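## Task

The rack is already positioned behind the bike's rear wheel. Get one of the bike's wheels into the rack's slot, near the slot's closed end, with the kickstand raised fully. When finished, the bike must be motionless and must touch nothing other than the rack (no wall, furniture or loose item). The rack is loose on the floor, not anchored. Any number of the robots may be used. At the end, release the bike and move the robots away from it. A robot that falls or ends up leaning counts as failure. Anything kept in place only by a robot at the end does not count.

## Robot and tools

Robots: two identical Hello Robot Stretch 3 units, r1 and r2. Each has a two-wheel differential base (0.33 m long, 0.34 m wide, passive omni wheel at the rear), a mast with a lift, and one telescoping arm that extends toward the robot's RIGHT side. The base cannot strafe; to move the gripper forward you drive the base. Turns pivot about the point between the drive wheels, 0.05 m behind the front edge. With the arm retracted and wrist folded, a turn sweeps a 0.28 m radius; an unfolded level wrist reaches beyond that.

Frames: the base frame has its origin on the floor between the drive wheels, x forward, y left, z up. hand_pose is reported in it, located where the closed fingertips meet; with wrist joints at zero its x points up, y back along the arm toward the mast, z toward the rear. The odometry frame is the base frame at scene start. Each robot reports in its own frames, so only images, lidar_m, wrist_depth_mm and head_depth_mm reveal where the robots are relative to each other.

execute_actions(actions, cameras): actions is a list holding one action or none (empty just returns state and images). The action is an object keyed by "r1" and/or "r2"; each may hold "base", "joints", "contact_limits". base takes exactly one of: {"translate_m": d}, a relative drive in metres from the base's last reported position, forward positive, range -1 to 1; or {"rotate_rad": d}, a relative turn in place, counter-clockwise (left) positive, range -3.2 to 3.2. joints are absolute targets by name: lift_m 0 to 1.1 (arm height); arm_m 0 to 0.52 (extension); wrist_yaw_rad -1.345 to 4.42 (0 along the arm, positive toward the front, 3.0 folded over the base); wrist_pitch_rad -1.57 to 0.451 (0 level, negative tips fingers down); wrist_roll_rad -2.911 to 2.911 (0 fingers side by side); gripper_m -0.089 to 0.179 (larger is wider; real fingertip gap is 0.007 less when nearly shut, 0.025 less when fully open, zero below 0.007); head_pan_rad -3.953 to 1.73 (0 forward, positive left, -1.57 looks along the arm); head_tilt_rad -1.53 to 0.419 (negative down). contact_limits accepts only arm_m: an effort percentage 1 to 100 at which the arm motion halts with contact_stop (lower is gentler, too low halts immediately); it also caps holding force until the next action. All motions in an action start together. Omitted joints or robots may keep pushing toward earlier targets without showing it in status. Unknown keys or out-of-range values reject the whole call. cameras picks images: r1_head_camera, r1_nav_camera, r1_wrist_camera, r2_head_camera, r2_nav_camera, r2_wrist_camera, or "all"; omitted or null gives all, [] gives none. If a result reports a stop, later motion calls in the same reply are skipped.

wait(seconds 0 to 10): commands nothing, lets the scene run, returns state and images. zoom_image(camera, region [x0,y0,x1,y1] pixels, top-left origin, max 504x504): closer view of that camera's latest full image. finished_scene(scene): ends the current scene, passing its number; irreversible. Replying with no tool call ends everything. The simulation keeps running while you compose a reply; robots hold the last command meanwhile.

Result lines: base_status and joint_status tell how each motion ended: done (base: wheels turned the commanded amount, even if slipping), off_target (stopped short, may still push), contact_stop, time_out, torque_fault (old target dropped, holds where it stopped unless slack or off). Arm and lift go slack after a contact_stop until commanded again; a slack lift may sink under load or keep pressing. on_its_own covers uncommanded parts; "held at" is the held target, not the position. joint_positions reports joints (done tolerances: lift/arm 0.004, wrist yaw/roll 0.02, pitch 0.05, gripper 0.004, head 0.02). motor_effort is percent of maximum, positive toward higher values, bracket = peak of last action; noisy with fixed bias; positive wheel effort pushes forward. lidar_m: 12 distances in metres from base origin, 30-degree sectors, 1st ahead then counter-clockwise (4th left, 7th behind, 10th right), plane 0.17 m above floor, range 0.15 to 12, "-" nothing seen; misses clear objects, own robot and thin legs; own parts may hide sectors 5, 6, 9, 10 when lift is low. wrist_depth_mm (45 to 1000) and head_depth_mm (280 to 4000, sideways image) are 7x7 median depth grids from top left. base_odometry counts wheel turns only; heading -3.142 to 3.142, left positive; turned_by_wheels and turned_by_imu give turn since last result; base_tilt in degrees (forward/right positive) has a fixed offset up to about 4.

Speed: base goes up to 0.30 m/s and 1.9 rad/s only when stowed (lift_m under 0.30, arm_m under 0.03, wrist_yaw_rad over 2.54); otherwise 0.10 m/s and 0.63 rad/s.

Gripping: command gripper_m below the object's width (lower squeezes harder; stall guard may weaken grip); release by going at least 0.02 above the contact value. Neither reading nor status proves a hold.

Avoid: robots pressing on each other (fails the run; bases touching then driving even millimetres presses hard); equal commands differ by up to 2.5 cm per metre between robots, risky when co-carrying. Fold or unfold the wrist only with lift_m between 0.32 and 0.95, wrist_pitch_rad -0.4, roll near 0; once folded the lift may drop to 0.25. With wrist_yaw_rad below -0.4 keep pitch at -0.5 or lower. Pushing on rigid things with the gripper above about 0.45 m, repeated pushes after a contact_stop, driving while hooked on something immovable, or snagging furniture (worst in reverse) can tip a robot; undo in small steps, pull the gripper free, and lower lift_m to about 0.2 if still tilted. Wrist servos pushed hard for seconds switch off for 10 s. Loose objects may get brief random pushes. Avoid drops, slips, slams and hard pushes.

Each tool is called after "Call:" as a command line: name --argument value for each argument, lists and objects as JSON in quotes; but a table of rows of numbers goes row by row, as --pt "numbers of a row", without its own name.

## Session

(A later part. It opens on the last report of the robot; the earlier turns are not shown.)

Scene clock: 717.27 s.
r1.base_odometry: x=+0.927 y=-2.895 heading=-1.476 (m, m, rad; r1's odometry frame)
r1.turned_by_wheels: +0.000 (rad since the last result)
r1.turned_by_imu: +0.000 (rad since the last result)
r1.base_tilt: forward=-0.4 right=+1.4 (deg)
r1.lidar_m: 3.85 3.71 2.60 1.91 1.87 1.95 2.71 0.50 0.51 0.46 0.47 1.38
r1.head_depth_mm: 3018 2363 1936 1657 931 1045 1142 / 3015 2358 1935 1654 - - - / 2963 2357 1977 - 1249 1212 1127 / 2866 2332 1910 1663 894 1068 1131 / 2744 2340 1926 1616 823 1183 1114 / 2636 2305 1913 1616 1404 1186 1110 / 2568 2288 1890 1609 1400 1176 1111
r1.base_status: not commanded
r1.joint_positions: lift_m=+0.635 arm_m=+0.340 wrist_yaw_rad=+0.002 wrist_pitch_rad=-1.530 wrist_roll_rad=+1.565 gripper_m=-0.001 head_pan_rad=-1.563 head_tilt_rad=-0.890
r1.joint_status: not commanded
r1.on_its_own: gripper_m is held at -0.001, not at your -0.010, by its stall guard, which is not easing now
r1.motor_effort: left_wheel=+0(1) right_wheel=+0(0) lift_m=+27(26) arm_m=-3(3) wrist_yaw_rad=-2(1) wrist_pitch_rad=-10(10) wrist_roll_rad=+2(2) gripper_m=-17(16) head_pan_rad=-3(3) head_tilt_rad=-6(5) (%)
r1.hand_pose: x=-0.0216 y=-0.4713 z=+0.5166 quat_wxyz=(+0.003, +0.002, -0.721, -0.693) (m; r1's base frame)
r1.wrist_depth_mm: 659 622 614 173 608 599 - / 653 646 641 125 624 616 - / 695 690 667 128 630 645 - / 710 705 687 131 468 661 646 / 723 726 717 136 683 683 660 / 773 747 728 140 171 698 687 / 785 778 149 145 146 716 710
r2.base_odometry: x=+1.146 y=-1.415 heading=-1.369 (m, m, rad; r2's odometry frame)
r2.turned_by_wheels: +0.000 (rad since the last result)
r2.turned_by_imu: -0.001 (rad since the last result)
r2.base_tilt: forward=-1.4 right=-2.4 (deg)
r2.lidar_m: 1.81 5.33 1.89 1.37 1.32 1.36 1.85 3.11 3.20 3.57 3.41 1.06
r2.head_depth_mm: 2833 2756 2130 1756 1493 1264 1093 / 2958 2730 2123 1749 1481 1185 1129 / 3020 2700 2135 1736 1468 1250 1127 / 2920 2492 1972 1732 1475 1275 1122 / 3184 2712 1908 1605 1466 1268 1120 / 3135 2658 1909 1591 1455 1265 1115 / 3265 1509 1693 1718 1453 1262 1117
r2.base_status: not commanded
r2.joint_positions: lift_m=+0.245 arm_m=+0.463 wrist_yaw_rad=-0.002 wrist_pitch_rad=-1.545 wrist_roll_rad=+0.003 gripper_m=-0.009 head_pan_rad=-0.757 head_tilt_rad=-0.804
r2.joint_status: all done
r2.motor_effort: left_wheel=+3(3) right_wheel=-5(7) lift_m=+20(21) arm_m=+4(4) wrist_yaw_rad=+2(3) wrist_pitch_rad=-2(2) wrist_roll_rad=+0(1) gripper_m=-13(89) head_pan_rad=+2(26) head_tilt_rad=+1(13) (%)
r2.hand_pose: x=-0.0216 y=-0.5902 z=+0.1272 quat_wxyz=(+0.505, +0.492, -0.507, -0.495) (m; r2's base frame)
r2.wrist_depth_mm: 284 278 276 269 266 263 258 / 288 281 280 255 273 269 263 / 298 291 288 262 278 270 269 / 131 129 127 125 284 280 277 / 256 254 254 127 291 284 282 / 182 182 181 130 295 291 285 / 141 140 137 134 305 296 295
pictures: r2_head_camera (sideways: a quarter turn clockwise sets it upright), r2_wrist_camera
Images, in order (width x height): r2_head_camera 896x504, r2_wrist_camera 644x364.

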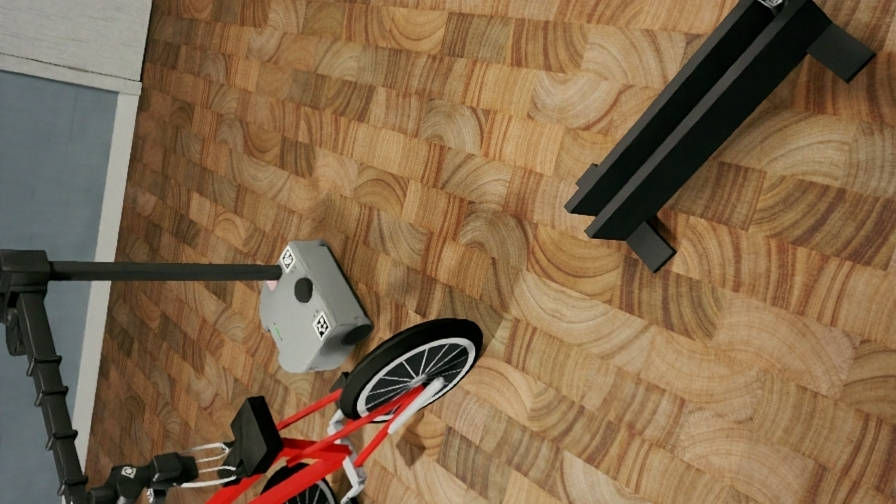

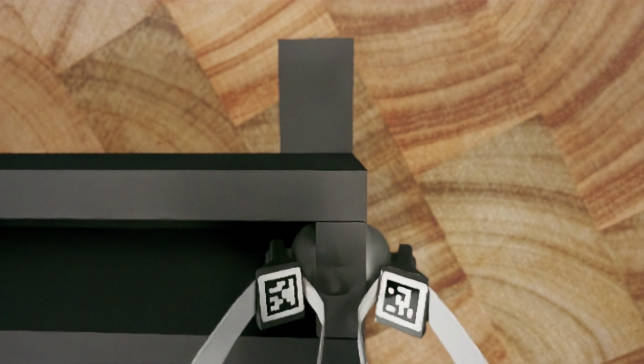

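Call:
execute_actions --actions '[{"r2": {"base": {"translate_m": 0.25}, "joints": {"head_pan_rad": -0.85, "head_tilt_rad": -0.9}}, "r1": {"joints": {"head_pan_rad": -0.95, "head_tilt_rad": -0.95}}}]' --cameras '["r2_head_camera", "r1_head_camera", "r2_wrist_camera"]'

Scene clock: 729.67 s.
r1.base_odometry: x=+0.927 y=-2.895 heading=-1.476 (m, m, rad; r1's odometry frame)
r1.turned_by_wheels: +0.000 (rad since the last result)
r1.turned_by_imu: -0.001 (rad since the last result)
r1.base_tilt: forward=-0.3 right=+1.5 (deg)
r1.lidar_m: 3.84 3.72 2.60 1.91 1.88 1.95 2.71 0.50 0.51 0.46 0.47 1.15
r1.head_depth_mm: 2501 2172 1842 1575 814 1011 1115 / 2519 2180 1826 1582 809 1050 1110 / 2533 2170 1817 1569 1044 1203 1126 / 2575 2167 1820 1582 1116 1228 1119 / 1571 1842 1755 1565 1347 1220 1101 / 2558 1824 1707 1447 1352 1220 1099 / 2595 2024 1799 1464 1366 1217 1096
r1.base_status: not commanded
r1.joint_positions: lift_m=+0.635 arm_m=+0.340 wrist_yaw_rad=+0.002 wrist_pitch_rad=-1.530 wrist_roll_rad=+1.565 gripper_m=-0.001 head_pan_rad=-0.957 head_tilt_rad=-0.938
r1.joint_status: all done
r1.on_its_own: gripper_m is held at -0.001, not at your -0.010, by its stall guard, which is not easing now
r1.motor_effort: left_wheel=-1(1) right_wheel=+0(0) lift_m=+26(26) arm_m=-3(3) wrist_yaw_rad=-2(3) wrist_pitch_rad=-10(10) wrist_roll_rad=+2(2) gripper_m=-16(17) head_pan_rad=+4(39) head_tilt_rad=-8(15) (%)
r1.hand_pose: x=-0.0216 y=-0.4713 z=+0.5166 quat_wxyz=(+0.003, +0.002, -0.721, -0.693) (m; r1's base frame)
r1.wrist_depth_mm: 653 633 618 173 609 589 - / 659 660 637 125 628 617 - / 683 667 663 128 639 638 - / 712 690 693 132 470 656 660 / 719 721 699 136 678 675 660 / 745 754 732 140 171 702 691 / 785 769 150 145 146 706 712
r2.base_odometry: x=+1.196 y=-1.660 heading=-1.369 (m, m, rad; r2's odometry frame)
r2.turned_by_wheels: +0.000 (rad since the last result)
r2.turned_by_imu: -0.003 (rad since the last result)
r2.base_tilt: forward=-1.4 right=-2.3 (deg)
r2.lidar_m: 1.59 5.36 2.08 1.50 1.45 1.49 2.02 3.33 3.46 3.43 1.46 0.86
r2.head_depth_mm: 2764 2356 1913 1623 1406 1174 1126 / 2762 2315 1898 1620 1401 1199 1107 / 2831 2307 1901 1613 1289 1235 1105 / 2731 2241 1802 1608 1344 1231 1101 / 2885 2281 1751 1365 1390 1228 1104 / 2818 2281 1739 1531 1392 1223 1097 / 1111 1237 1636 1589 1378 1218 1096
r2.base_status: done
r2.joint_positions: lift_m=+0.245 arm_m=+0.463 wrist_yaw_rad=+0.000 wrist_pitch_rad=-1.545 wrist_roll_rad=+0.003 gripper_m=-0.009 head_pan_rad=-0.843 head_tilt_rad=-0.889
r2.joint_status: all done
r2.motor_effort: left_wheel=+0(6) right_wheel=+0(7) lift_m=+20(20) arm_m=+4(4) wrist_yaw_rad=+1(2) wrist_pitch_rad=-2(2) wrist_roll_rad=-1(0) gripper_m=-12(13) head_pan_rad=-2(9) head_tilt_rad=-4(12) (%)
r2.hand_pose: x=-0.0216 y=-0.5902 z=+0.1272 quat_wxyz=(+0.505, +0.493, -0.507, -0.495) (m; r2's base frame)
r2.wrist_depth_mm: 280 278 275 269 267 265 262 / 288 283 283 256 273 269 263 / 294 291 284 260 277 275 270 / 130 128 127 124 280 279 278 / 249 248 251 127 288 286 282 / 180 180 180 130 294 291 288 / 140 138 136 134 304 297 294
pictures: r1_head_camera (sideways: a quarter turn clockwise sets it upright), r2_head_camera (sideways: a quarter turn clockwise sets it upright), r2_wrist_camera
Images, in order (width x height): r1_head_camera 896x504, r2_head_camera 896x504, r2_wrist_camera 644x364.

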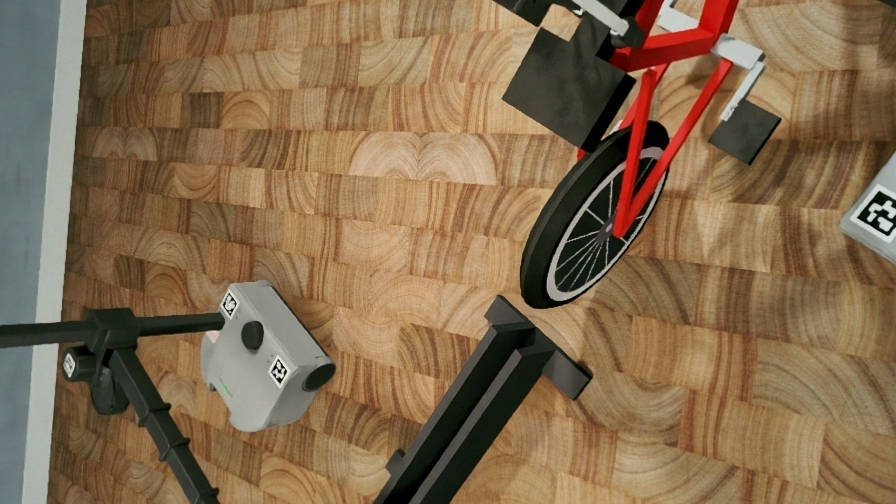

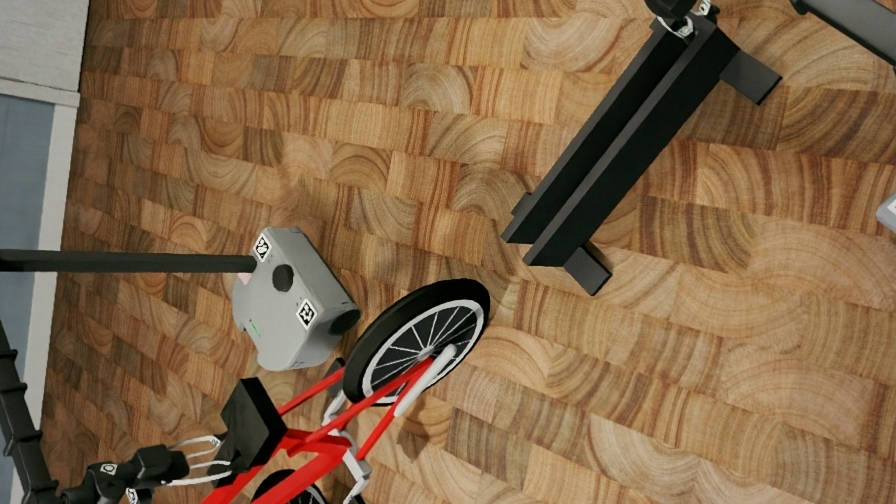

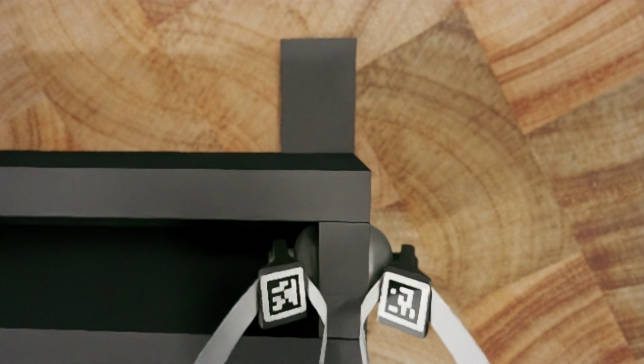

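Call:
zoom_image --camera "r2_head_camera" --region '[340, 160, 640, 420]'

Call:
zoom_image --camera "r1_head_camera" --region '[400, 150, 700, 450]'

Region (340, 160, 640, 420) of r2_head_camera's 896x504 image, scaled by 1.680, with more detail than that image has; it fills the top 437 rows of this view, and the rest is white.

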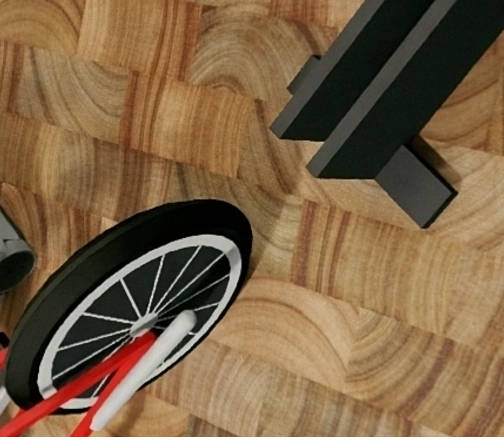

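Region (400, 150, 700, 450) of r1_head_camera's 896x504 image, scaled by 1.680, with more detail than that image has.

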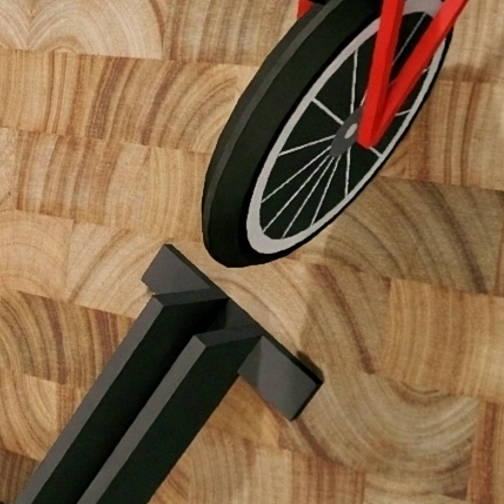

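Call:
execute_actions --actions '[{"r2": {"base": {"translate_m": 0.07}}}]' --cameras '["r2_head_camera", "r1_head_camera"]'

Call:
zoom_image --camera "r2_head_camera" --region '[380, 160, 640, 400]'

Call:
zoom_image --camera "r1_head_camera" --region '[430, 170, 690, 430]'

Scene clock: 760.23 s.
r1.base_odometry: x=+0.927 y=-2.895 heading=-1.476 (m, m, rad; r1's odometry frame)
r1.turned_by_wheels: +0.000 (rad since the last result)
r1.turned_by_imu: +0.000 (rad since the last result)
r1.base_tilt: forward=-0.4 right=+1.5 (deg)
r1.lidar_m: 3.85 3.72 2.61 1.92 1.88 1.95 2.70 0.50 0.51 0.46 0.47 1.09
r1.head_depth_mm: 2522 2189 1842 1596 816 1010 1110 / 2521 2169 1808 1574 807 1052 1112 / 2534 2167 1811 1571 1046 1211 1125 / 2571 2150 1819 1554 1122 1232 1120 / 1533 1742 1693 1554 1319 1223 1107 / 2583 2012 1718 1442 1367 1224 1100 / 2606 2092 1794 1469 1353 1218 1096
r1.base_status: not commanded
r1.joint_positions: lift_m=+0.635 arm_m=+0.340 wrist_yaw_rad=+0.002 wrist_pitch_rad=-1.530 wrist_roll_rad=+1.565 gripper_m=-0.001 head_pan_rad=-0.957 head_tilt_rad=-0.938
r1.joint_status: not commanded
r1.on_its_own: gripper_m is held at -0.001, not at your -0.010, by its stall guard, which is not easing now
r1.motor_effort: left_wheel=-1(1) right_wheel=+0(0) lift_m=+26(27) arm_m=-3(3) wrist_yaw_rad=-1(2) wrist_pitch_rad=-10(10) wrist_roll_rad=+2(2) gripper_m=-17(16) head_pan_rad=+4(4) head_tilt_rad=-8(8) (%)
r1.hand_pose: x=-0.0216 y=-0.4713 z=+0.5166 quat_wxyz=(+0.003, +0.002, -0.721, -0.693) (m; r1's base frame)
r1.wrist_depth_mm: 650 632 626 173 615 598 - / 676 653 644 125 637 625 - / 692 672 664 128 633 639 - / 705 700 678 131 471 663 650 / 732 725 708 136 668 681 666 / 756 749 725 141 171 708 698 / 785 779 149 145 146 713 705
r2.base_odometry: x=+1.210 y=-1.729 heading=-1.369 (m, m, rad; r2's odometry frame)
r2.turned_by_wheels: +0.000 (rad since the last result)
r2.turned_by_imu: -0.001 (rad since the last result)
r2.base_tilt: forward=-1.5 right=-2.3 (deg)
r2.lidar_m: 1.53 5.30 2.12 1.53 1.49 1.53 2.07 3.38 3.49 3.42 0.81 0.82
r2.head_depth_mm: 2699 2362 1906 1626 1411 1174 1127 / 2774 2346 1902 1622 1407 1198 1108 / 2810 2313 1906 1609 1288 1238 1111 / 2802 2173 1756 1576 1354 1233 1104 / 2826 2282 1729 1333 1390 1230 1097 / 2727 2299 1386 1529 1390 1230 1096 / 1056 1300 1479 1581 1390 1224 1092
r2.base_status: done
r2.joint_positions: lift_m=+0.245 arm_m=+0.463 wrist_yaw_rad=+0.000 wrist_pitch_rad=-1.545 wrist_roll_rad=+0.003 gripper_m=-0.009 head_pan_rad=-0.843 head_tilt_rad=-0.889
r2.joint_status: not commanded
r2.motor_effort: left_wheel=+1(4) right_wheel=+0(6) lift_m=+20(20) arm_m=+4(4) wrist_yaw_rad=+1(1) wrist_pitch_rad=-2(2) wrist_roll_rad=+0(0) gripper_m=-12(13) head_pan_rad=-2(2) head_tilt_rad=-4(4) (%)
r2.hand_pose: x=-0.0216 y=-0.5902 z=+0.1272 quat_wxyz=(+0.505, +0.493, -0.507, -0.495) (m; r2's base frame)
r2.wrist_depth_mm: 280 277 272 272 267 262 260 / 290 284 282 255 271 267 263 / 296 291 287 260 278 275 269 / 130 129 126 125 283 279 275 / 249 249 251 128 290 284 283 / 179 179 180 130 296 294 286 / 141 139 136 134 306 298 296
pictures: r1_head_camera (sideways: a quarter turn clockwise sets it upright), r2_head_camera (sideways: a quarter turn clockwise sets it upright)
Images, in order (width x height): r1_head_camera 896x504, r2_head_camera 896x504.

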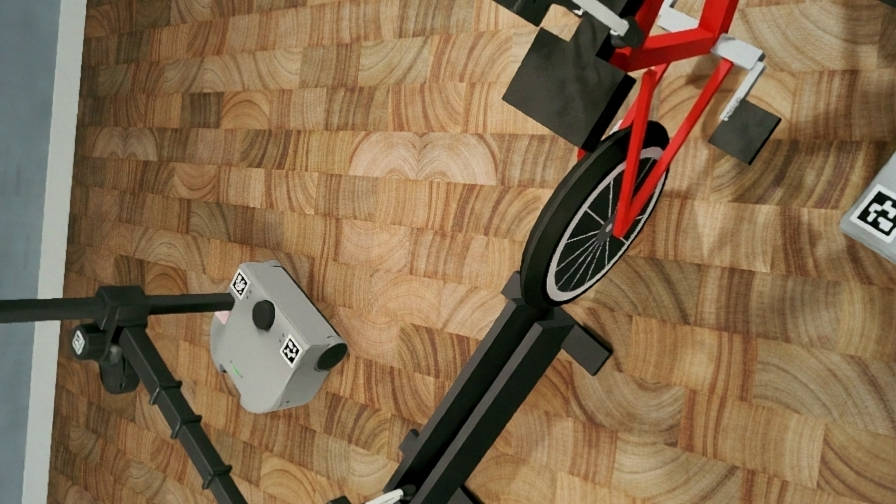

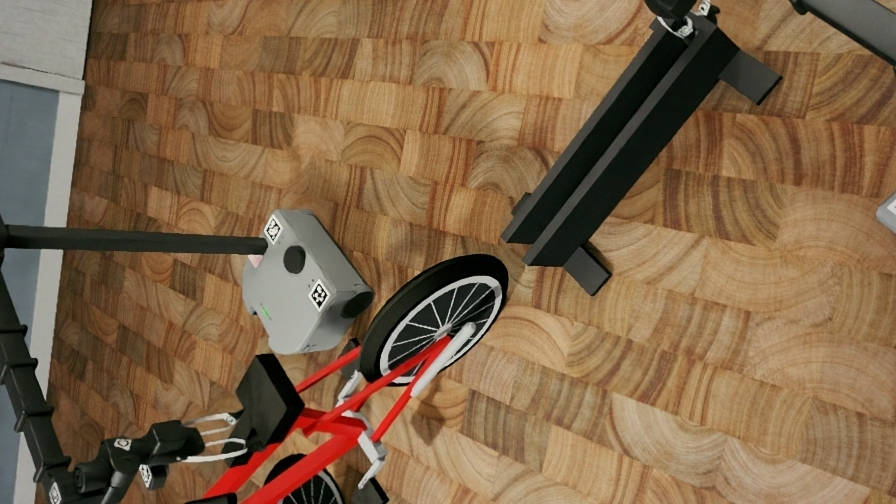

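Region (380, 160, 640, 400) of r2_head_camera's 896x504 image, scaled by 1.938, with more detail than that image has; it fills the top 465 rows of this view, and the rest is white.

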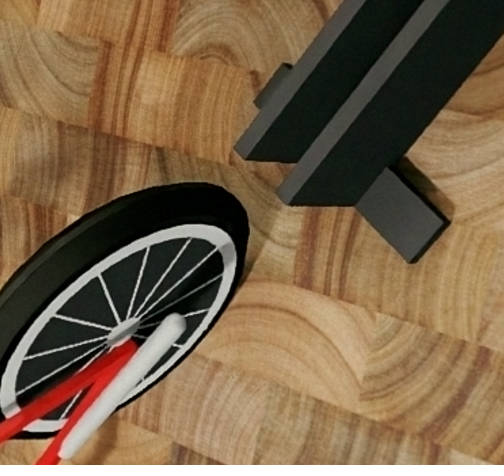

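Region (430, 170, 690, 430) of r1_head_camera's 896x504 image, scaled by 1.938, with more detail than that image has.

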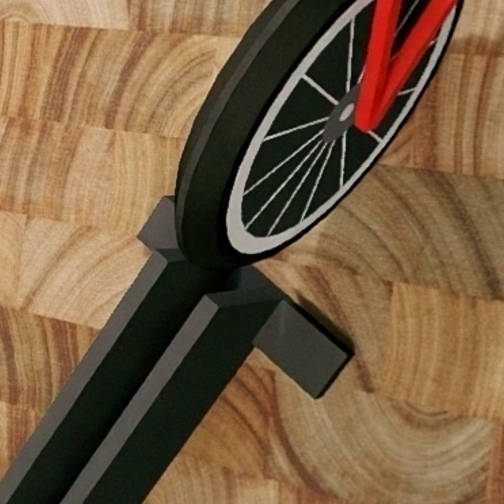

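Call:
execute_actions --actions '[{"r2": {"joints": {"arm_m": 0.481}}}]' --cameras '["r2_head_camera", "r1_head_camera", "r2_wrist_camera"]'

Call:
zoom_image --camera "r2_head_camera" --region '[380, 160, 640, 400]'

Call:
zoom_image --camera "r1_head_camera" --region '[430, 170, 690, 430]'

Scene clock: 788.43 s.
r1.base_odometry: x=+0.927 y=-2.895 heading=-1.476 (m, m, rad; r1's odometry frame)
r1.turned_by_wheels: +0.000 (rad since the last result)
r1.turned_by_imu: +0.000 (rad since the last result)
r1.base_tilt: forward=-0.5 right=+1.5 (deg)
r1.lidar_m: 3.84 3.72 2.61 1.92 1.88 1.95 2.72 0.51 0.51 0.46 0.47 1.08
r1.head_depth_mm: 2536 2205 1832 1576 817 1007 1111 / 2529 2174 1839 1576 809 1048 1111 / 2553 2163 1806 1557 1052 1214 1130 / 2577 2163 1798 1576 1117 1228 1115 / 1537 1747 1699 1567 1322 1236 1108 / 2538 2031 1719 1551 1351 1225 1101 / 2616 2097 1797 1467 1367 1214 1098
r1.base_status: not commanded
r1.joint_positions: lift_m=+0.635 arm_m=+0.340 wrist_yaw_rad=+0.002 wrist_pitch_rad=-1.530 wrist_roll_rad=+1.565 gripper_m=-0.001 head_pan_rad=-0.957 head_tilt_rad=-0.938
r1.joint_status: not commanded
r1.on_its_own: gripper_m is held at -0.001, not at your -0.010, by its stall guard, which is not easing now
r1.motor_effort: left_wheel=-1(1) right_wheel=+0(0) lift_m=+26(27) arm_m=-3(3) wrist_yaw_rad=-1(1) wrist_pitch_rad=-10(10) wrist_roll_rad=+2(2) gripper_m=-17(17) head_pan_rad=+5(4) head_tilt_rad=-7(7) (%)
r1.hand_pose: x=-0.0216 y=-0.4713 z=+0.5166 quat_wxyz=(+0.003, +0.002, -0.721, -0.693) (m; r1's base frame)
r1.wrist_depth_mm: 645 637 621 172 614 605 - / 667 656 644 125 623 626 - / 676 678 664 128 647 635 - / 701 708 692 131 470 652 659 / 739 723 704 135 673 675 668 / 762 741 734 140 171 706 688 / 804 783 150 145 145 714 720
r2.base_odometry: x=+1.210 y=-1.729 heading=-1.369 (m, m, rad; r2's odometry frame)
r2.turned_by_wheels: +0.000 (rad since the last result)
r2.turned_by_imu: -0.001 (rad since the last result)
r2.base_tilt: forward=-1.5 right=-2.2 (deg)
r2.lidar_m: 1.52 5.30 2.13 1.54 1.48 1.52 2.07 3.39 3.51 3.42 0.81 0.82
r2.head_depth_mm: 2711 2351 1912 1631 1410 1180 1126 / 2781 2345 1911 1617 1400 1212 1111 / 2795 2317 1908 1614 1301 1237 1105 / 2808 2167 1764 1570 1344 1235 1104 / 2835 2294 1744 1339 1387 1232 1097 / 2709 2282 1390 1535 1381 1227 1097 / 1050 1301 1483 1589 1390 1223 1093
r2.base_status: not commanded
r2.joint_positions: lift_m=+0.245 arm_m=+0.481 wrist_yaw_rad=+0.001 wrist_pitch_rad=-1.545 wrist_roll_rad=-0.001 gripper_m=-0.009 head_pan_rad=-0.843 head_tilt_rad=-0.889
r2.joint_status: all done
r2.motor_effort: left_wheel=+1(1) right_wheel=-1(2) lift_m=+20(20) arm_m=+7(6) wrist_yaw_rad=-1(1) wrist_pitch_rad=-2(2) wrist_roll_rad=+1(0) gripper_m=-13(13) head_pan_rad=-2(2) head_tilt_rad=-4(4) (%)
r2.hand_pose: x=-0.0216 y=-0.6080 z=+0.1272 quat_wxyz=(+0.507, +0.494, -0.505, -0.493) (m; r2's base frame)
r2.wrist_depth_mm: 282 278 274 269 267 263 259 / 288 284 280 255 271 266 264 / 294 286 286 260 276 273 270 / 131 130 127 125 282 281 276 / 268 261 254 127 290 286 284 / 188 187 184 130 294 293 290 / 140 139 137 134 301 299 297
pictures: r1_head_camera (sideways: a quarter turn clockwise sets it upright), r2_head_camera (sideways: a quarter turn clockwise sets it upright), r2_wrist_camera
Images, in order (width x height): r1_head_camera 896x504, r2_head_camera 896x504, r2_wrist_camera 644x364.

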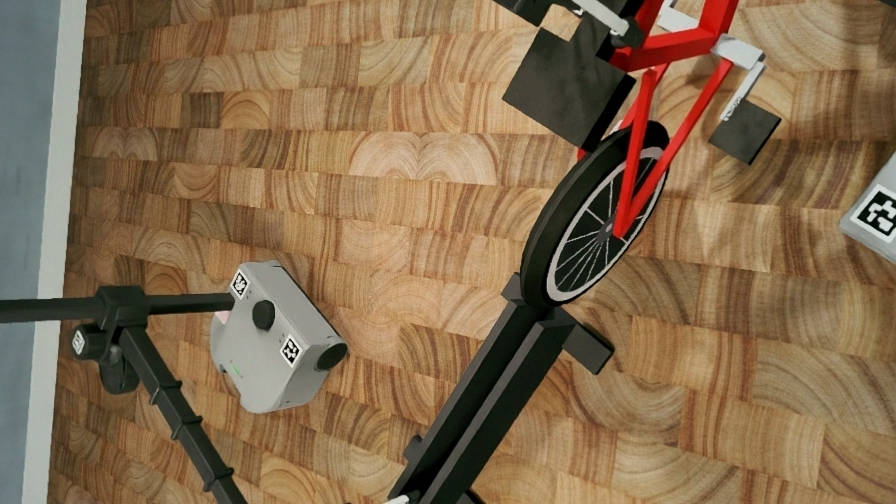

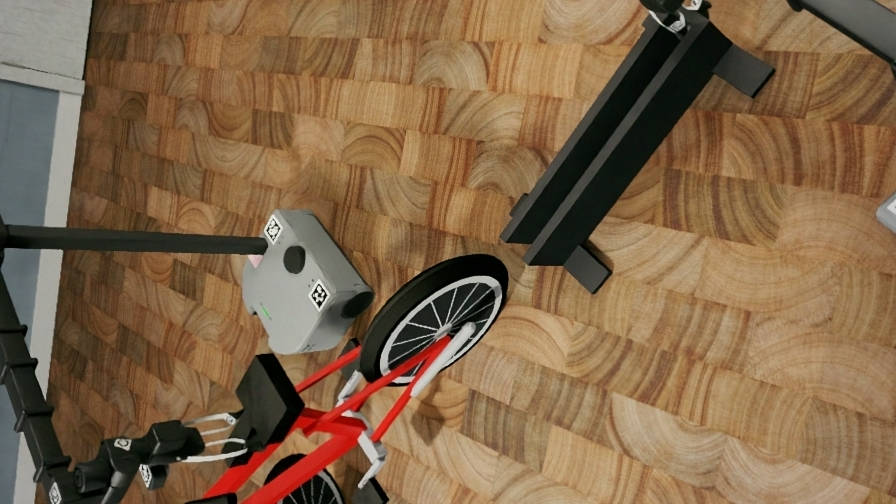

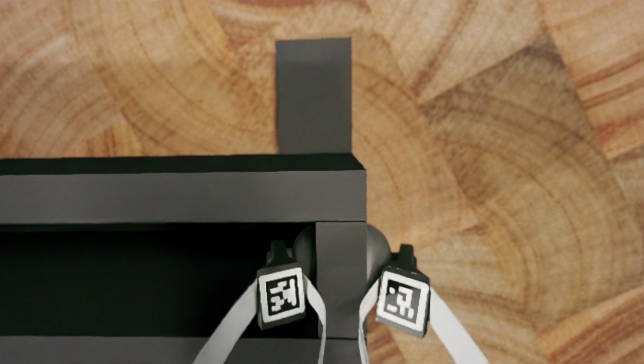

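Region (380, 160, 640, 400) of r2_head_camera's 896x504 image, scaled by 1.938, with more detail than that image has; it fills the top 465 rows of this view, and the rest is white.

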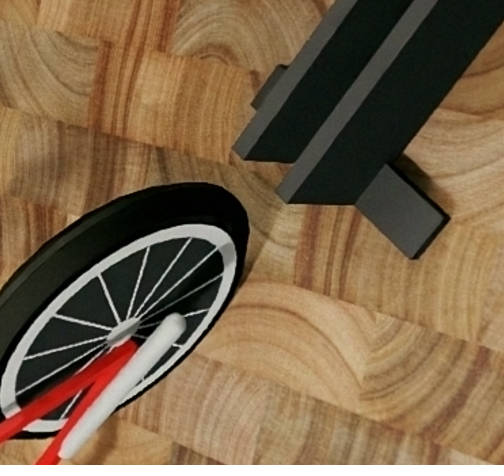

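Region (430, 170, 690, 430) of r1_head_camera's 896x504 image, scaled by 1.938, with more detail than that image has.

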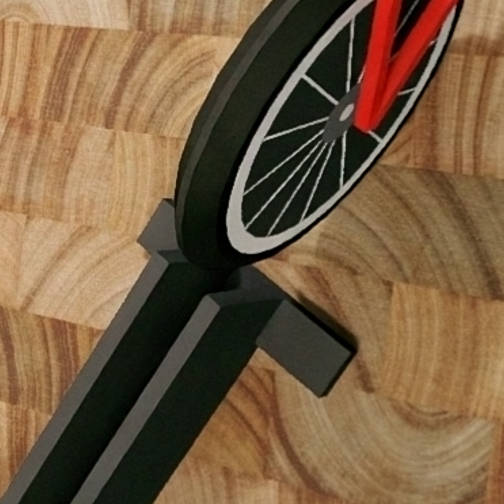

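Call:
execute_actions --actions '[{"r2": {"joints": {"wrist_roll_rad": 0.06}}}]' --cameras '["r2_head_camera", "r1_head_camera", "r2_wrist_camera"]'

Call:
zoom_image --camera "r2_head_camera" --region '[380, 160, 640, 400]'

Call:
zoom_image --camera "r1_head_camera" --region '[430, 170, 690, 430]'

Scene clock: 804.77 s.
r1.base_odometry: x=+0.927 y=-2.895 heading=-1.476 (m, m, rad; r1's odometry frame)
r1.turned_by_wheels: +0.000 (rad since the last result)
r1.turned_by_imu: +0.000 (rad since the last result)
r1.base_tilt: forward=-0.4 right=+1.4 (deg)
r1.lidar_m: 3.86 3.71 2.61 1.91 1.88 1.95 2.71 0.50 0.51 0.46 0.47 1.08
r1.head_depth_mm: 2537 2186 1844 1594 817 1017 1113 / 2532 2201 1833 1573 809 1051 1102 / 2510 2186 1834 1571 1039 1212 1122 / 2564 2164 1806 1557 1113 1228 1118 / 1527 1738 1709 1570 1334 1218 1107 / 2574 2036 1727 1580 1351 1217 1100 / 2581 2080 1802 1452 1371 1214 1096
r1.base_status: not commanded
r1.joint_positions: lift_m=+0.635 arm_m=+0.340 wrist_yaw_rad=+0.002 wrist_pitch_rad=-1.530 wrist_roll_rad=+1.565 gripper_m=-0.001 head_pan_rad=-0.957 head_tilt_rad=-0.938
r1.joint_status: not commanded
r1.on_its_own: gripper_m is held at -0.001, not at your -0.010, by its stall guard, which is not easing now
r1.motor_effort: left_wheel=-1(1) right_wheel=+0(0) lift_m=+27(26) arm_m=-2(2) wrist_yaw_rad=-1(1) wrist_pitch_rad=-10(10) wrist_roll_rad=+2(2) gripper_m=-16(17) head_pan_rad=+4(4) head_tilt_rad=-8(7) (%)
r1.hand_pose: x=-0.0216 y=-0.4713 z=+0.5166 quat_wxyz=(+0.003, +0.002, -0.721, -0.693) (m; r1's base frame)
r1.wrist_depth_mm: 652 639 623 173 609 590 - / 669 662 659 125 628 619 - / 681 672 663 128 645 640 - / 722 701 694 132 472 662 652 / 740 719 700 136 673 680 657 / 755 747 726 140 170 716 689 / 786 773 150 145 145 723 715
r2.base_odometry: x=+1.210 y=-1.729 heading=-1.369 (m, m, rad; r2's odometry frame)
r2.turned_by_wheels: +0.000 (rad since the last result)
r2.turned_by_imu: -0.001 (rad since the last result)
r2.base_tilt: forward=-1.5 right=-2.3 (deg)
r2.lidar_m: 1.52 5.30 2.12 1.54 1.49 1.53 2.06 3.38 3.51 3.41 0.81 0.82
r2.head_depth_mm: 2723 2347 1917 1627 1410 1180 1126 / 2769 2317 1905 1623 1400 1208 1107 / 2813 2314 1897 1614 1300 1239 1107 / 2806 2185 1760 1583 1349 1232 1106 / 2845 2285 1748 1336 1394 1228 1099 / 2692 2284 1391 1534 1393 1229 1096 / 1051 1297 1486 1579 1381 1225 1093
r2.base_status: not commanded
r2.joint_positions: lift_m=+0.245 arm_m=+0.481 wrist_yaw_rad=+0.005 wrist_pitch_rad=-1.545 wrist_roll_rad=+0.039 gripper_m=-0.009 head_pan_rad=-0.843 head_tilt_rad=-0.889
r2.joint_status: wrist_roll_rad off_target (ended at +0.039, target +0.060)
r2.motor_effort: left_wheel=+1(1) right_wheel=-1(1) lift_m=+20(20) arm_m=+7(7) wrist_yaw_rad=-5(5) wrist_pitch_rad=-2(2) wrist_roll_rad=+9(9) gripper_m=-13(12) head_pan_rad=-2(2) head_tilt_rad=-4(4) (%)
r2.hand_pose: x=-0.0217 y=-0.6080 z=+0.1272 quat_wxyz=(+0.498, +0.485, -0.515, -0.502) (m; r2's base frame)
r2.wrist_depth_mm: 285 278 275 270 270 263 259 / 289 284 281 257 273 268 265 / 292 291 286 262 277 275 269 / 146 130 127 125 282 280 276 / 270 254 243 127 290 285 282 / 202 198 192 130 296 290 287 / 147 143 138 134 302 298 292
pictures: r1_head_camera (sideways: a quarter turn clockwise sets it upright), r2_head_camera (sideways: a quarter turn clockwise sets it upright), r2_wrist_camera
Images, in order (width x height): r1_head_camera 896x504, r2_head_camera 896x504, r2_wrist_camera 644x364.

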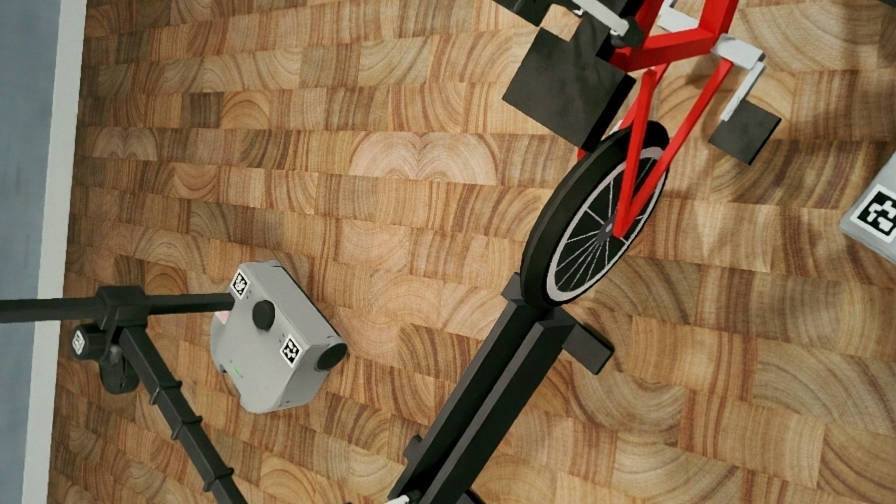

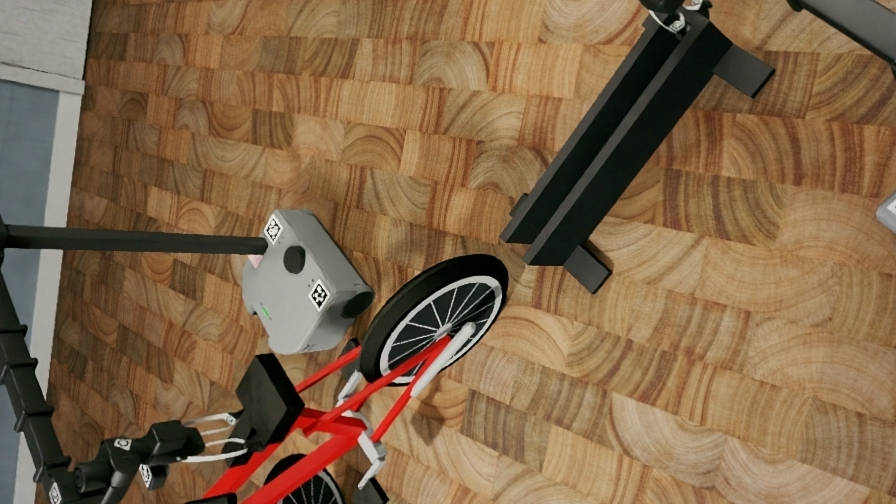

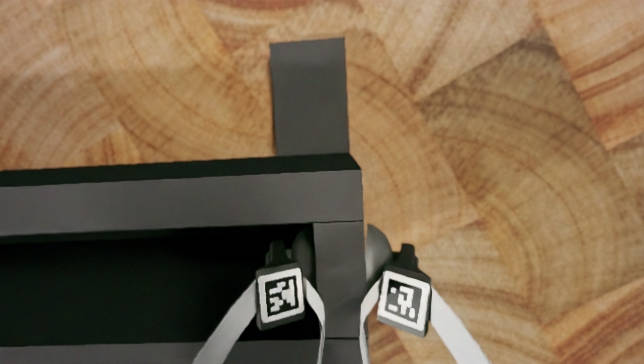

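Region (380, 160, 640, 400) of r2_head_camera's 896x504 image, scaled by 1.938, with more detail than that image has; it fills the top 465 rows of this view, and the rest is white.

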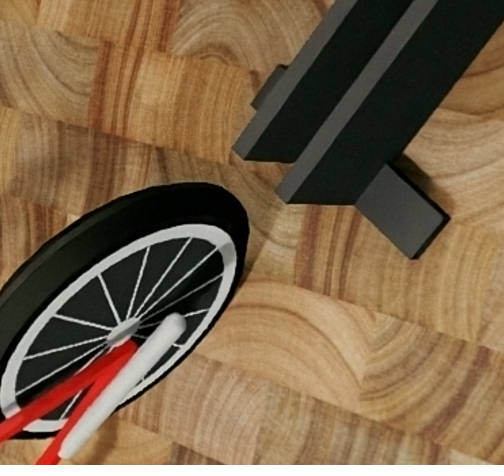

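Region (430, 170, 690, 430) of r1_head_camera's 896x504 image, scaled by 1.938, with more detail than that image has.

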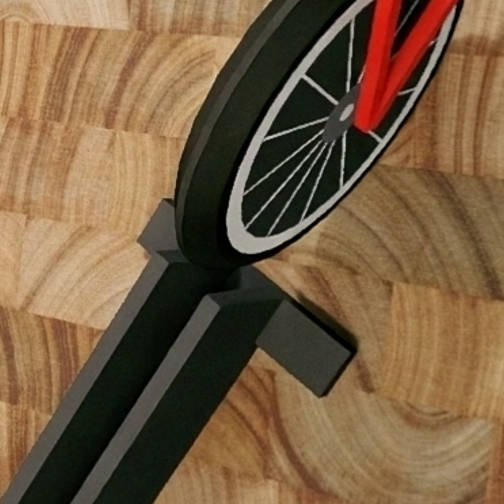

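Call:
execute_actions --actions '[{"r2": {"base": {"translate_m": -0.06}, "joints": {"wrist_roll_rad": 0.02}}}]' --cameras '["r2_wrist_camera"]'

Call:
execute_actions --actions '[{"r2": {"base": {"translate_m": 0.06}}}]' --cameras '["r2_head_camera", "r1_head_camera", "r2_wrist_camera"]'

Call:
zoom_image --camera "r2_head_camera" --region '[380, 160, 640, 400]'

Call:
zoom_image --camera "r1_head_camera" --region '[430, 170, 690, 430]'

Scene clock: 817.13 s.
r1.base_odometry: x=+0.927 y=-2.895 heading=-1.476 (m, m, rad; r1's odometry frame)
r1.turned_by_wheels: +0.000 (rad since the last result)
r1.turned_by_imu: +0.000 (rad since the last result)
r1.base_tilt: forward=-0.4 right=+1.5 (deg)
r1.lidar_m: 3.83 3.73 2.61 1.91 1.87 1.96 2.72 0.50 0.51 0.46 0.46 1.13
r1.head_depth_mm: 2495 2192 1823 1581 817 1014 1107 / 2562 2153 1826 1586 806 1054 1110 / 2533 2139 1835 1568 1042 1208 1122 / 2600 2156 1808 1567 1118 1231 1127 / 1545 1842 1721 1558 1347 1227 1103 / 2602 1856 1724 1552 1346 1214 1102 / 2593 2037 1787 1472 1359 1212 1097
r1.base_status: not commanded
r1.joint_positions: lift_m=+0.635 arm_m=+0.340 wrist_yaw_rad=+0.002 wrist_pitch_rad=-1.530 wrist_roll_rad=+1.565 gripper_m=-0.001 head_pan_rad=-0.957 head_tilt_rad=-0.938
r1.joint_status: not commanded
r1.on_its_own: gripper_m is held at -0.001, not at your -0.010, by its stall guard, which is not easing now
r1.motor_effort: left_wheel=+0(1) right_wheel=+0(0) lift_m=+27(26) arm_m=-3(2) wrist_yaw_rad=-1(2) wrist_pitch_rad=-10(10) wrist_roll_rad=+2(2) gripper_m=-15(17) head_pan_rad=+4(4) head_tilt_rad=-7(7) (%)
r1.hand_pose: x=-0.0216 y=-0.4713 z=+0.5166 quat_wxyz=(+0.003, +0.002, -0.721, -0.693) (m; r1's base frame)
r1.wrist_depth_mm: 644 629 621 173 607 603 - / 665 657 648 125 628 626 - / 685 681 663 128 642 646 - / 707 706 682 131 473 664 650 / 727 716 719 136 676 688 670 / 763 742 740 140 170 692 681 / 777 780 150 145 145 719 708
r2.base_odometry: x=+1.198 y=-1.670 heading=-1.369 (m, m, rad; r2's odometry frame)
r2.turned_by_wheels: +0.000 (rad since the last result)
r2.turned_by_imu: +0.000 (rad since the last result)
r2.base_tilt: forward=-1.4 right=-2.3 (deg)
r2.lidar_m: 1.58 5.36 2.09 1.50 1.45 1.49 2.03 3.34 3.45 3.44 1.45 0.85
r2.head_depth_mm: 2748 2353 1924 1616 1412 1187 1128 / 2749 2352 1910 1618 1405 1210 1109 / 2831 2311 1911 1612 1303 1238 1106 / 2725 2165 1799 1611 1343 1232 1102 / 2857 2279 1737 1376 1393 1227 1103 / 2727 2289 1546 1534 1387 1227 1095 / 1112 1279 1505 1602 1385 1223 1099
r2.base_status: done
r2.joint_positions: lift_m=+0.245 arm_m=+0.481 wrist_yaw_rad=+0.003 wrist_pitch_rad=-1.545 wrist_roll_rad=+0.017 gripper_m=-0.009 head_pan_rad=-0.843 head_tilt_rad=-0.889
r2.joint_status: all done
r2.motor_effort: left_wheel=+2(4) right_wheel=-3(10) lift_m=+20(20) arm_m=+7(7) wrist_yaw_rad=-4(5) wrist_pitch_rad=-2(2) wrist_roll_rad=+2(9) gripper_m=-13(13) head_pan_rad=-3(3) head_tilt_rad=-4(4) (%)
r2.hand_pose: x=-0.0217 y=-0.6080 z=+0.1272 quat_wxyz=(+0.503, +0.490, -0.509, -0.497) (m; r2's base frame)
r2.wrist_depth_mm: 282 280 275 270 267 262 260 / 291 284 279 254 273 268 265 / 297 293 288 262 279 271 272 / 130 129 127 125 285 279 272 / 253 256 252 127 290 287 280 / 184 182 181 130 296 291 289 / 141 139 136 134 303 298 296
pictures: r2_wrist_camera
Images, in order (width x height): r2_wrist_camera 644x364.

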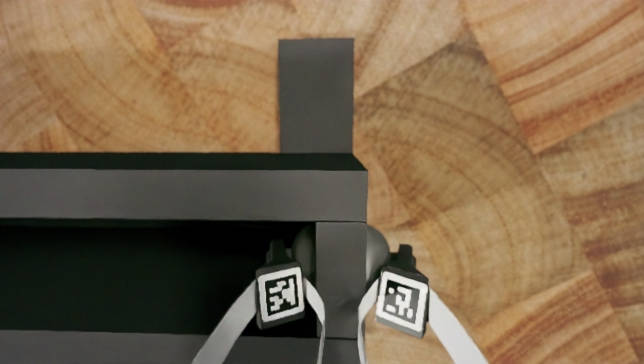

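Scene clock: 818.90 s.
r1.base_odometry: x=+0.927 y=-2.895 heading=-1.476 (m, m, rad; r1's odometry frame)
r1.turned_by_wheels: +0.000 (rad since the last result)
r1.turned_by_imu: +0.000 (rad since the last result)
r1.base_tilt: forward=-0.4 right=+1.4 (deg)
r1.lidar_m: 3.84 3.71 2.62 1.92 1.87 1.95 2.71 0.50 0.51 0.46 0.47 1.08
r1.head_depth_mm: 2513 2158 1840 1563 814 1010 1112 / 2526 2179 1818 1593 807 1052 1113 / 2562 2157 1814 1557 1045 1208 1127 / 2569 2147 1799 1565 1115 1224 1123 / 1538 1755 1699 1550 1324 1221 1105 / 2538 2020 1728 1561 1337 1220 1106 / 2612 2086 1807 1467 1358 1211 1094
r1.base_status: not commanded
r1.joint_positions: lift_m=+0.635 arm_m=+0.340 wrist_yaw_rad=+0.002 wrist_pitch_rad=-1.530 wrist_roll_rad=+1.565 gripper_m=-0.001 head_pan_rad=-0.957 head_tilt_rad=-0.938
r1.joint_status: not commanded
r1.on_its_own: gripper_m is held at -0.001, not at your -0.010, by its stall guard, which is not easing now
r1.motor_effort: left_wheel=-1(1) right_wheel=+0(0) lift_m=+26(26) arm_m=-2(3) wrist_yaw_rad=-3(2) wrist_pitch_rad=-10(10) wrist_roll_rad=+2(2) gripper_m=-16(17) head_pan_rad=+4(4) head_tilt_rad=-8(7) (%)
r1.hand_pose: x=-0.0216 y=-0.4713 z=+0.5166 quat_wxyz=(+0.003, +0.002, -0.721, -0.693) (m; r1's base frame)
r1.wrist_depth_mm: 643 627 620 173 611 607 - / 664 664 640 125 623 622 - / 683 680 670 128 640 644 - / 710 689 691 132 473 662 667 / 738 721 720 136 687 674 676 / 764 745 727 140 171 685 684 / 791 778 150 145 145 715 703
r2.base_odometry: x=+1.210 y=-1.729 heading=-1.369 (m, m, rad; r2's odometry frame)
r2.turned_by_wheels: +0.000 (rad since the last result)
r2.turned_by_imu: -0.001 (rad since the last result)
r2.base_tilt: forward=-1.4 right=-2.3 (deg)
r2.lidar_m: 1.52 5.30 2.13 1.54 1.49 1.52 2.07 3.38 3.50 3.39 0.81 0.82
r2.head_depth_mm: 2707 2318 1922 1624 1412 1179 1132 / 2763 2317 1912 1620 1407 1213 1110 / 2790 2308 1905 1610 1299 1238 1103 / 2805 2174 1752 1567 1344 1231 1102 / 2806 2286 1744 1337 1391 1229 1101 / 2675 2280 1394 1533 1387 1228 1094 / 1052 1290 1475 1594 1388 1223 1094
r2.base_status: done
r2.joint_positions: lift_m=+0.245 arm_m=+0.481 wrist_yaw_rad=+0.003 wrist_pitch_rad=-1.545 wrist_roll_rad=+0.017 gripper_m=-0.009 head_pan_rad=-0.843 head_tilt_rad=-0.889
r2.joint_status: not commanded
r2.motor_effort: left_wheel=+1(4) right_wheel=+0(7) lift_m=+20(20) arm_m=+7(7) wrist_yaw_rad=-4(4) wrist_pitch_rad=-2(2) wrist_roll_rad=+2(2) gripper_m=-13(14) head_pan_rad=-3(2) head_tilt_rad=-4(4) (%)
r2.hand_pose: x=-0.0217 y=-0.6080 z=+0.1272 quat_wxyz=(+0.503, +0.490, -0.509, -0.497) (m; r2's base frame)
r2.wrist_depth_mm: 283 279 275 268 264 264 260 / 288 282 280 257 273 270 264 / 291 290 286 261 279 275 270 / 131 129 126 124 283 278 276 / 251 251 252 126 291 287 282 / 180 180 180 130 295 289 288 / 140 139 136 134 305 301 295
pictures: r1_head_camera (sideways: a quarter turn clockwise sets it upright), r2_head_camera (sideways: a quarter turn clockwise sets it upright), r2_wrist_camera
Images, in order (width x height): r1_head_camera 896x504, r2_head_camera 896x504, r2_wrist_camera 644x364.

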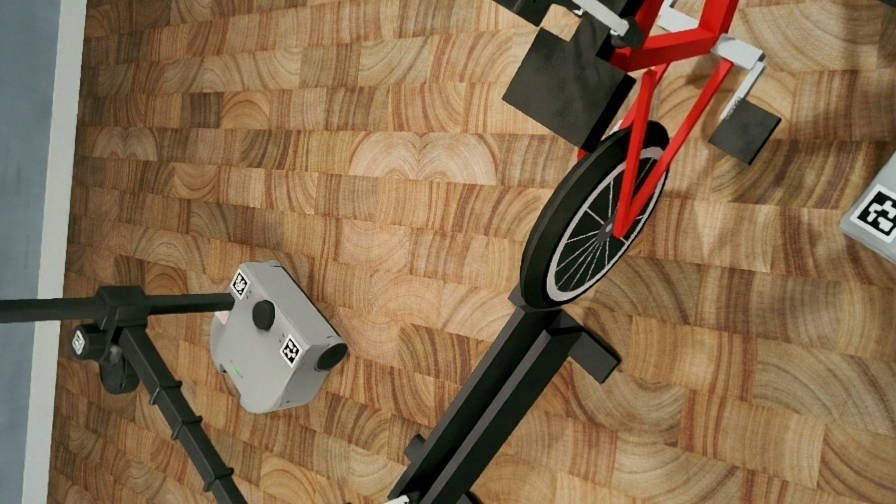

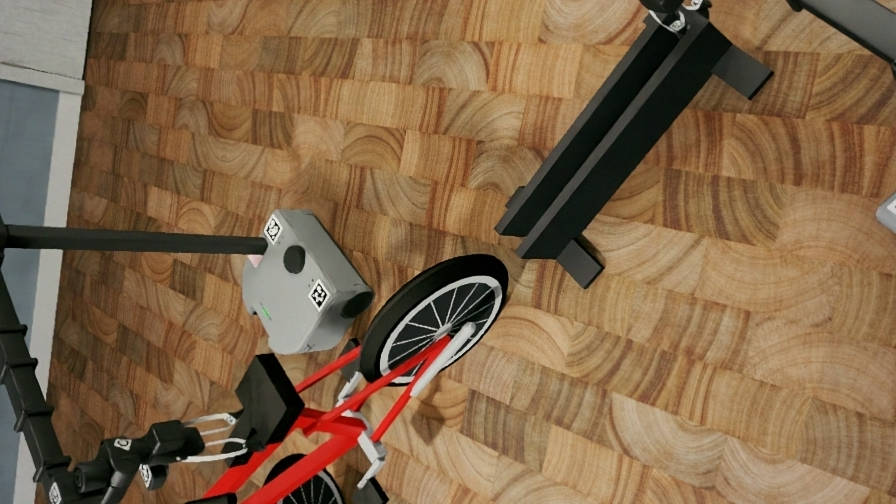

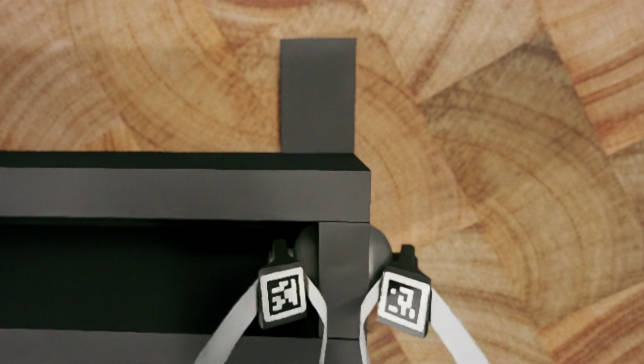

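Region (380, 160, 640, 400) of r2_head_camera's 896x504 image, scaled by 1.938, with more detail than that image has; it fills the top 465 rows of this view, and the rest is white.

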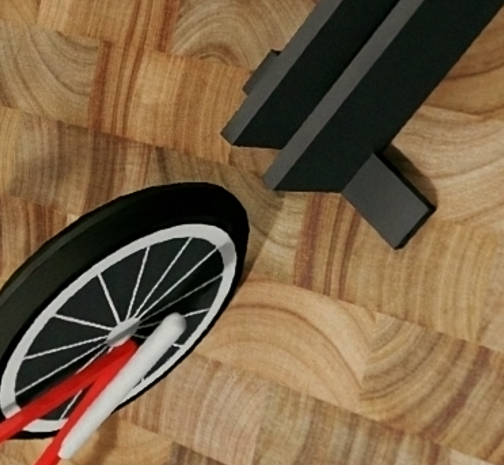

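Region (430, 170, 690, 430) of r1_head_camera's 896x504 image, scaled by 1.938, with more detail than that image has.

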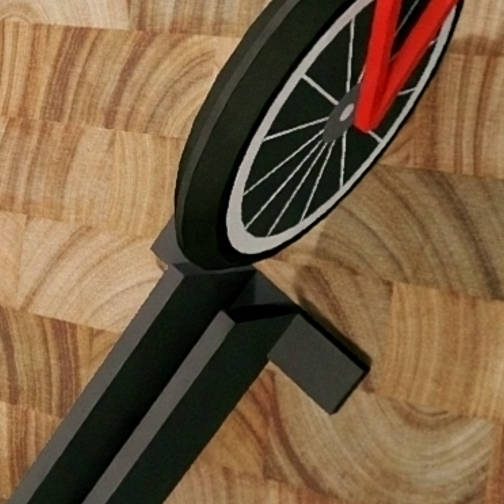

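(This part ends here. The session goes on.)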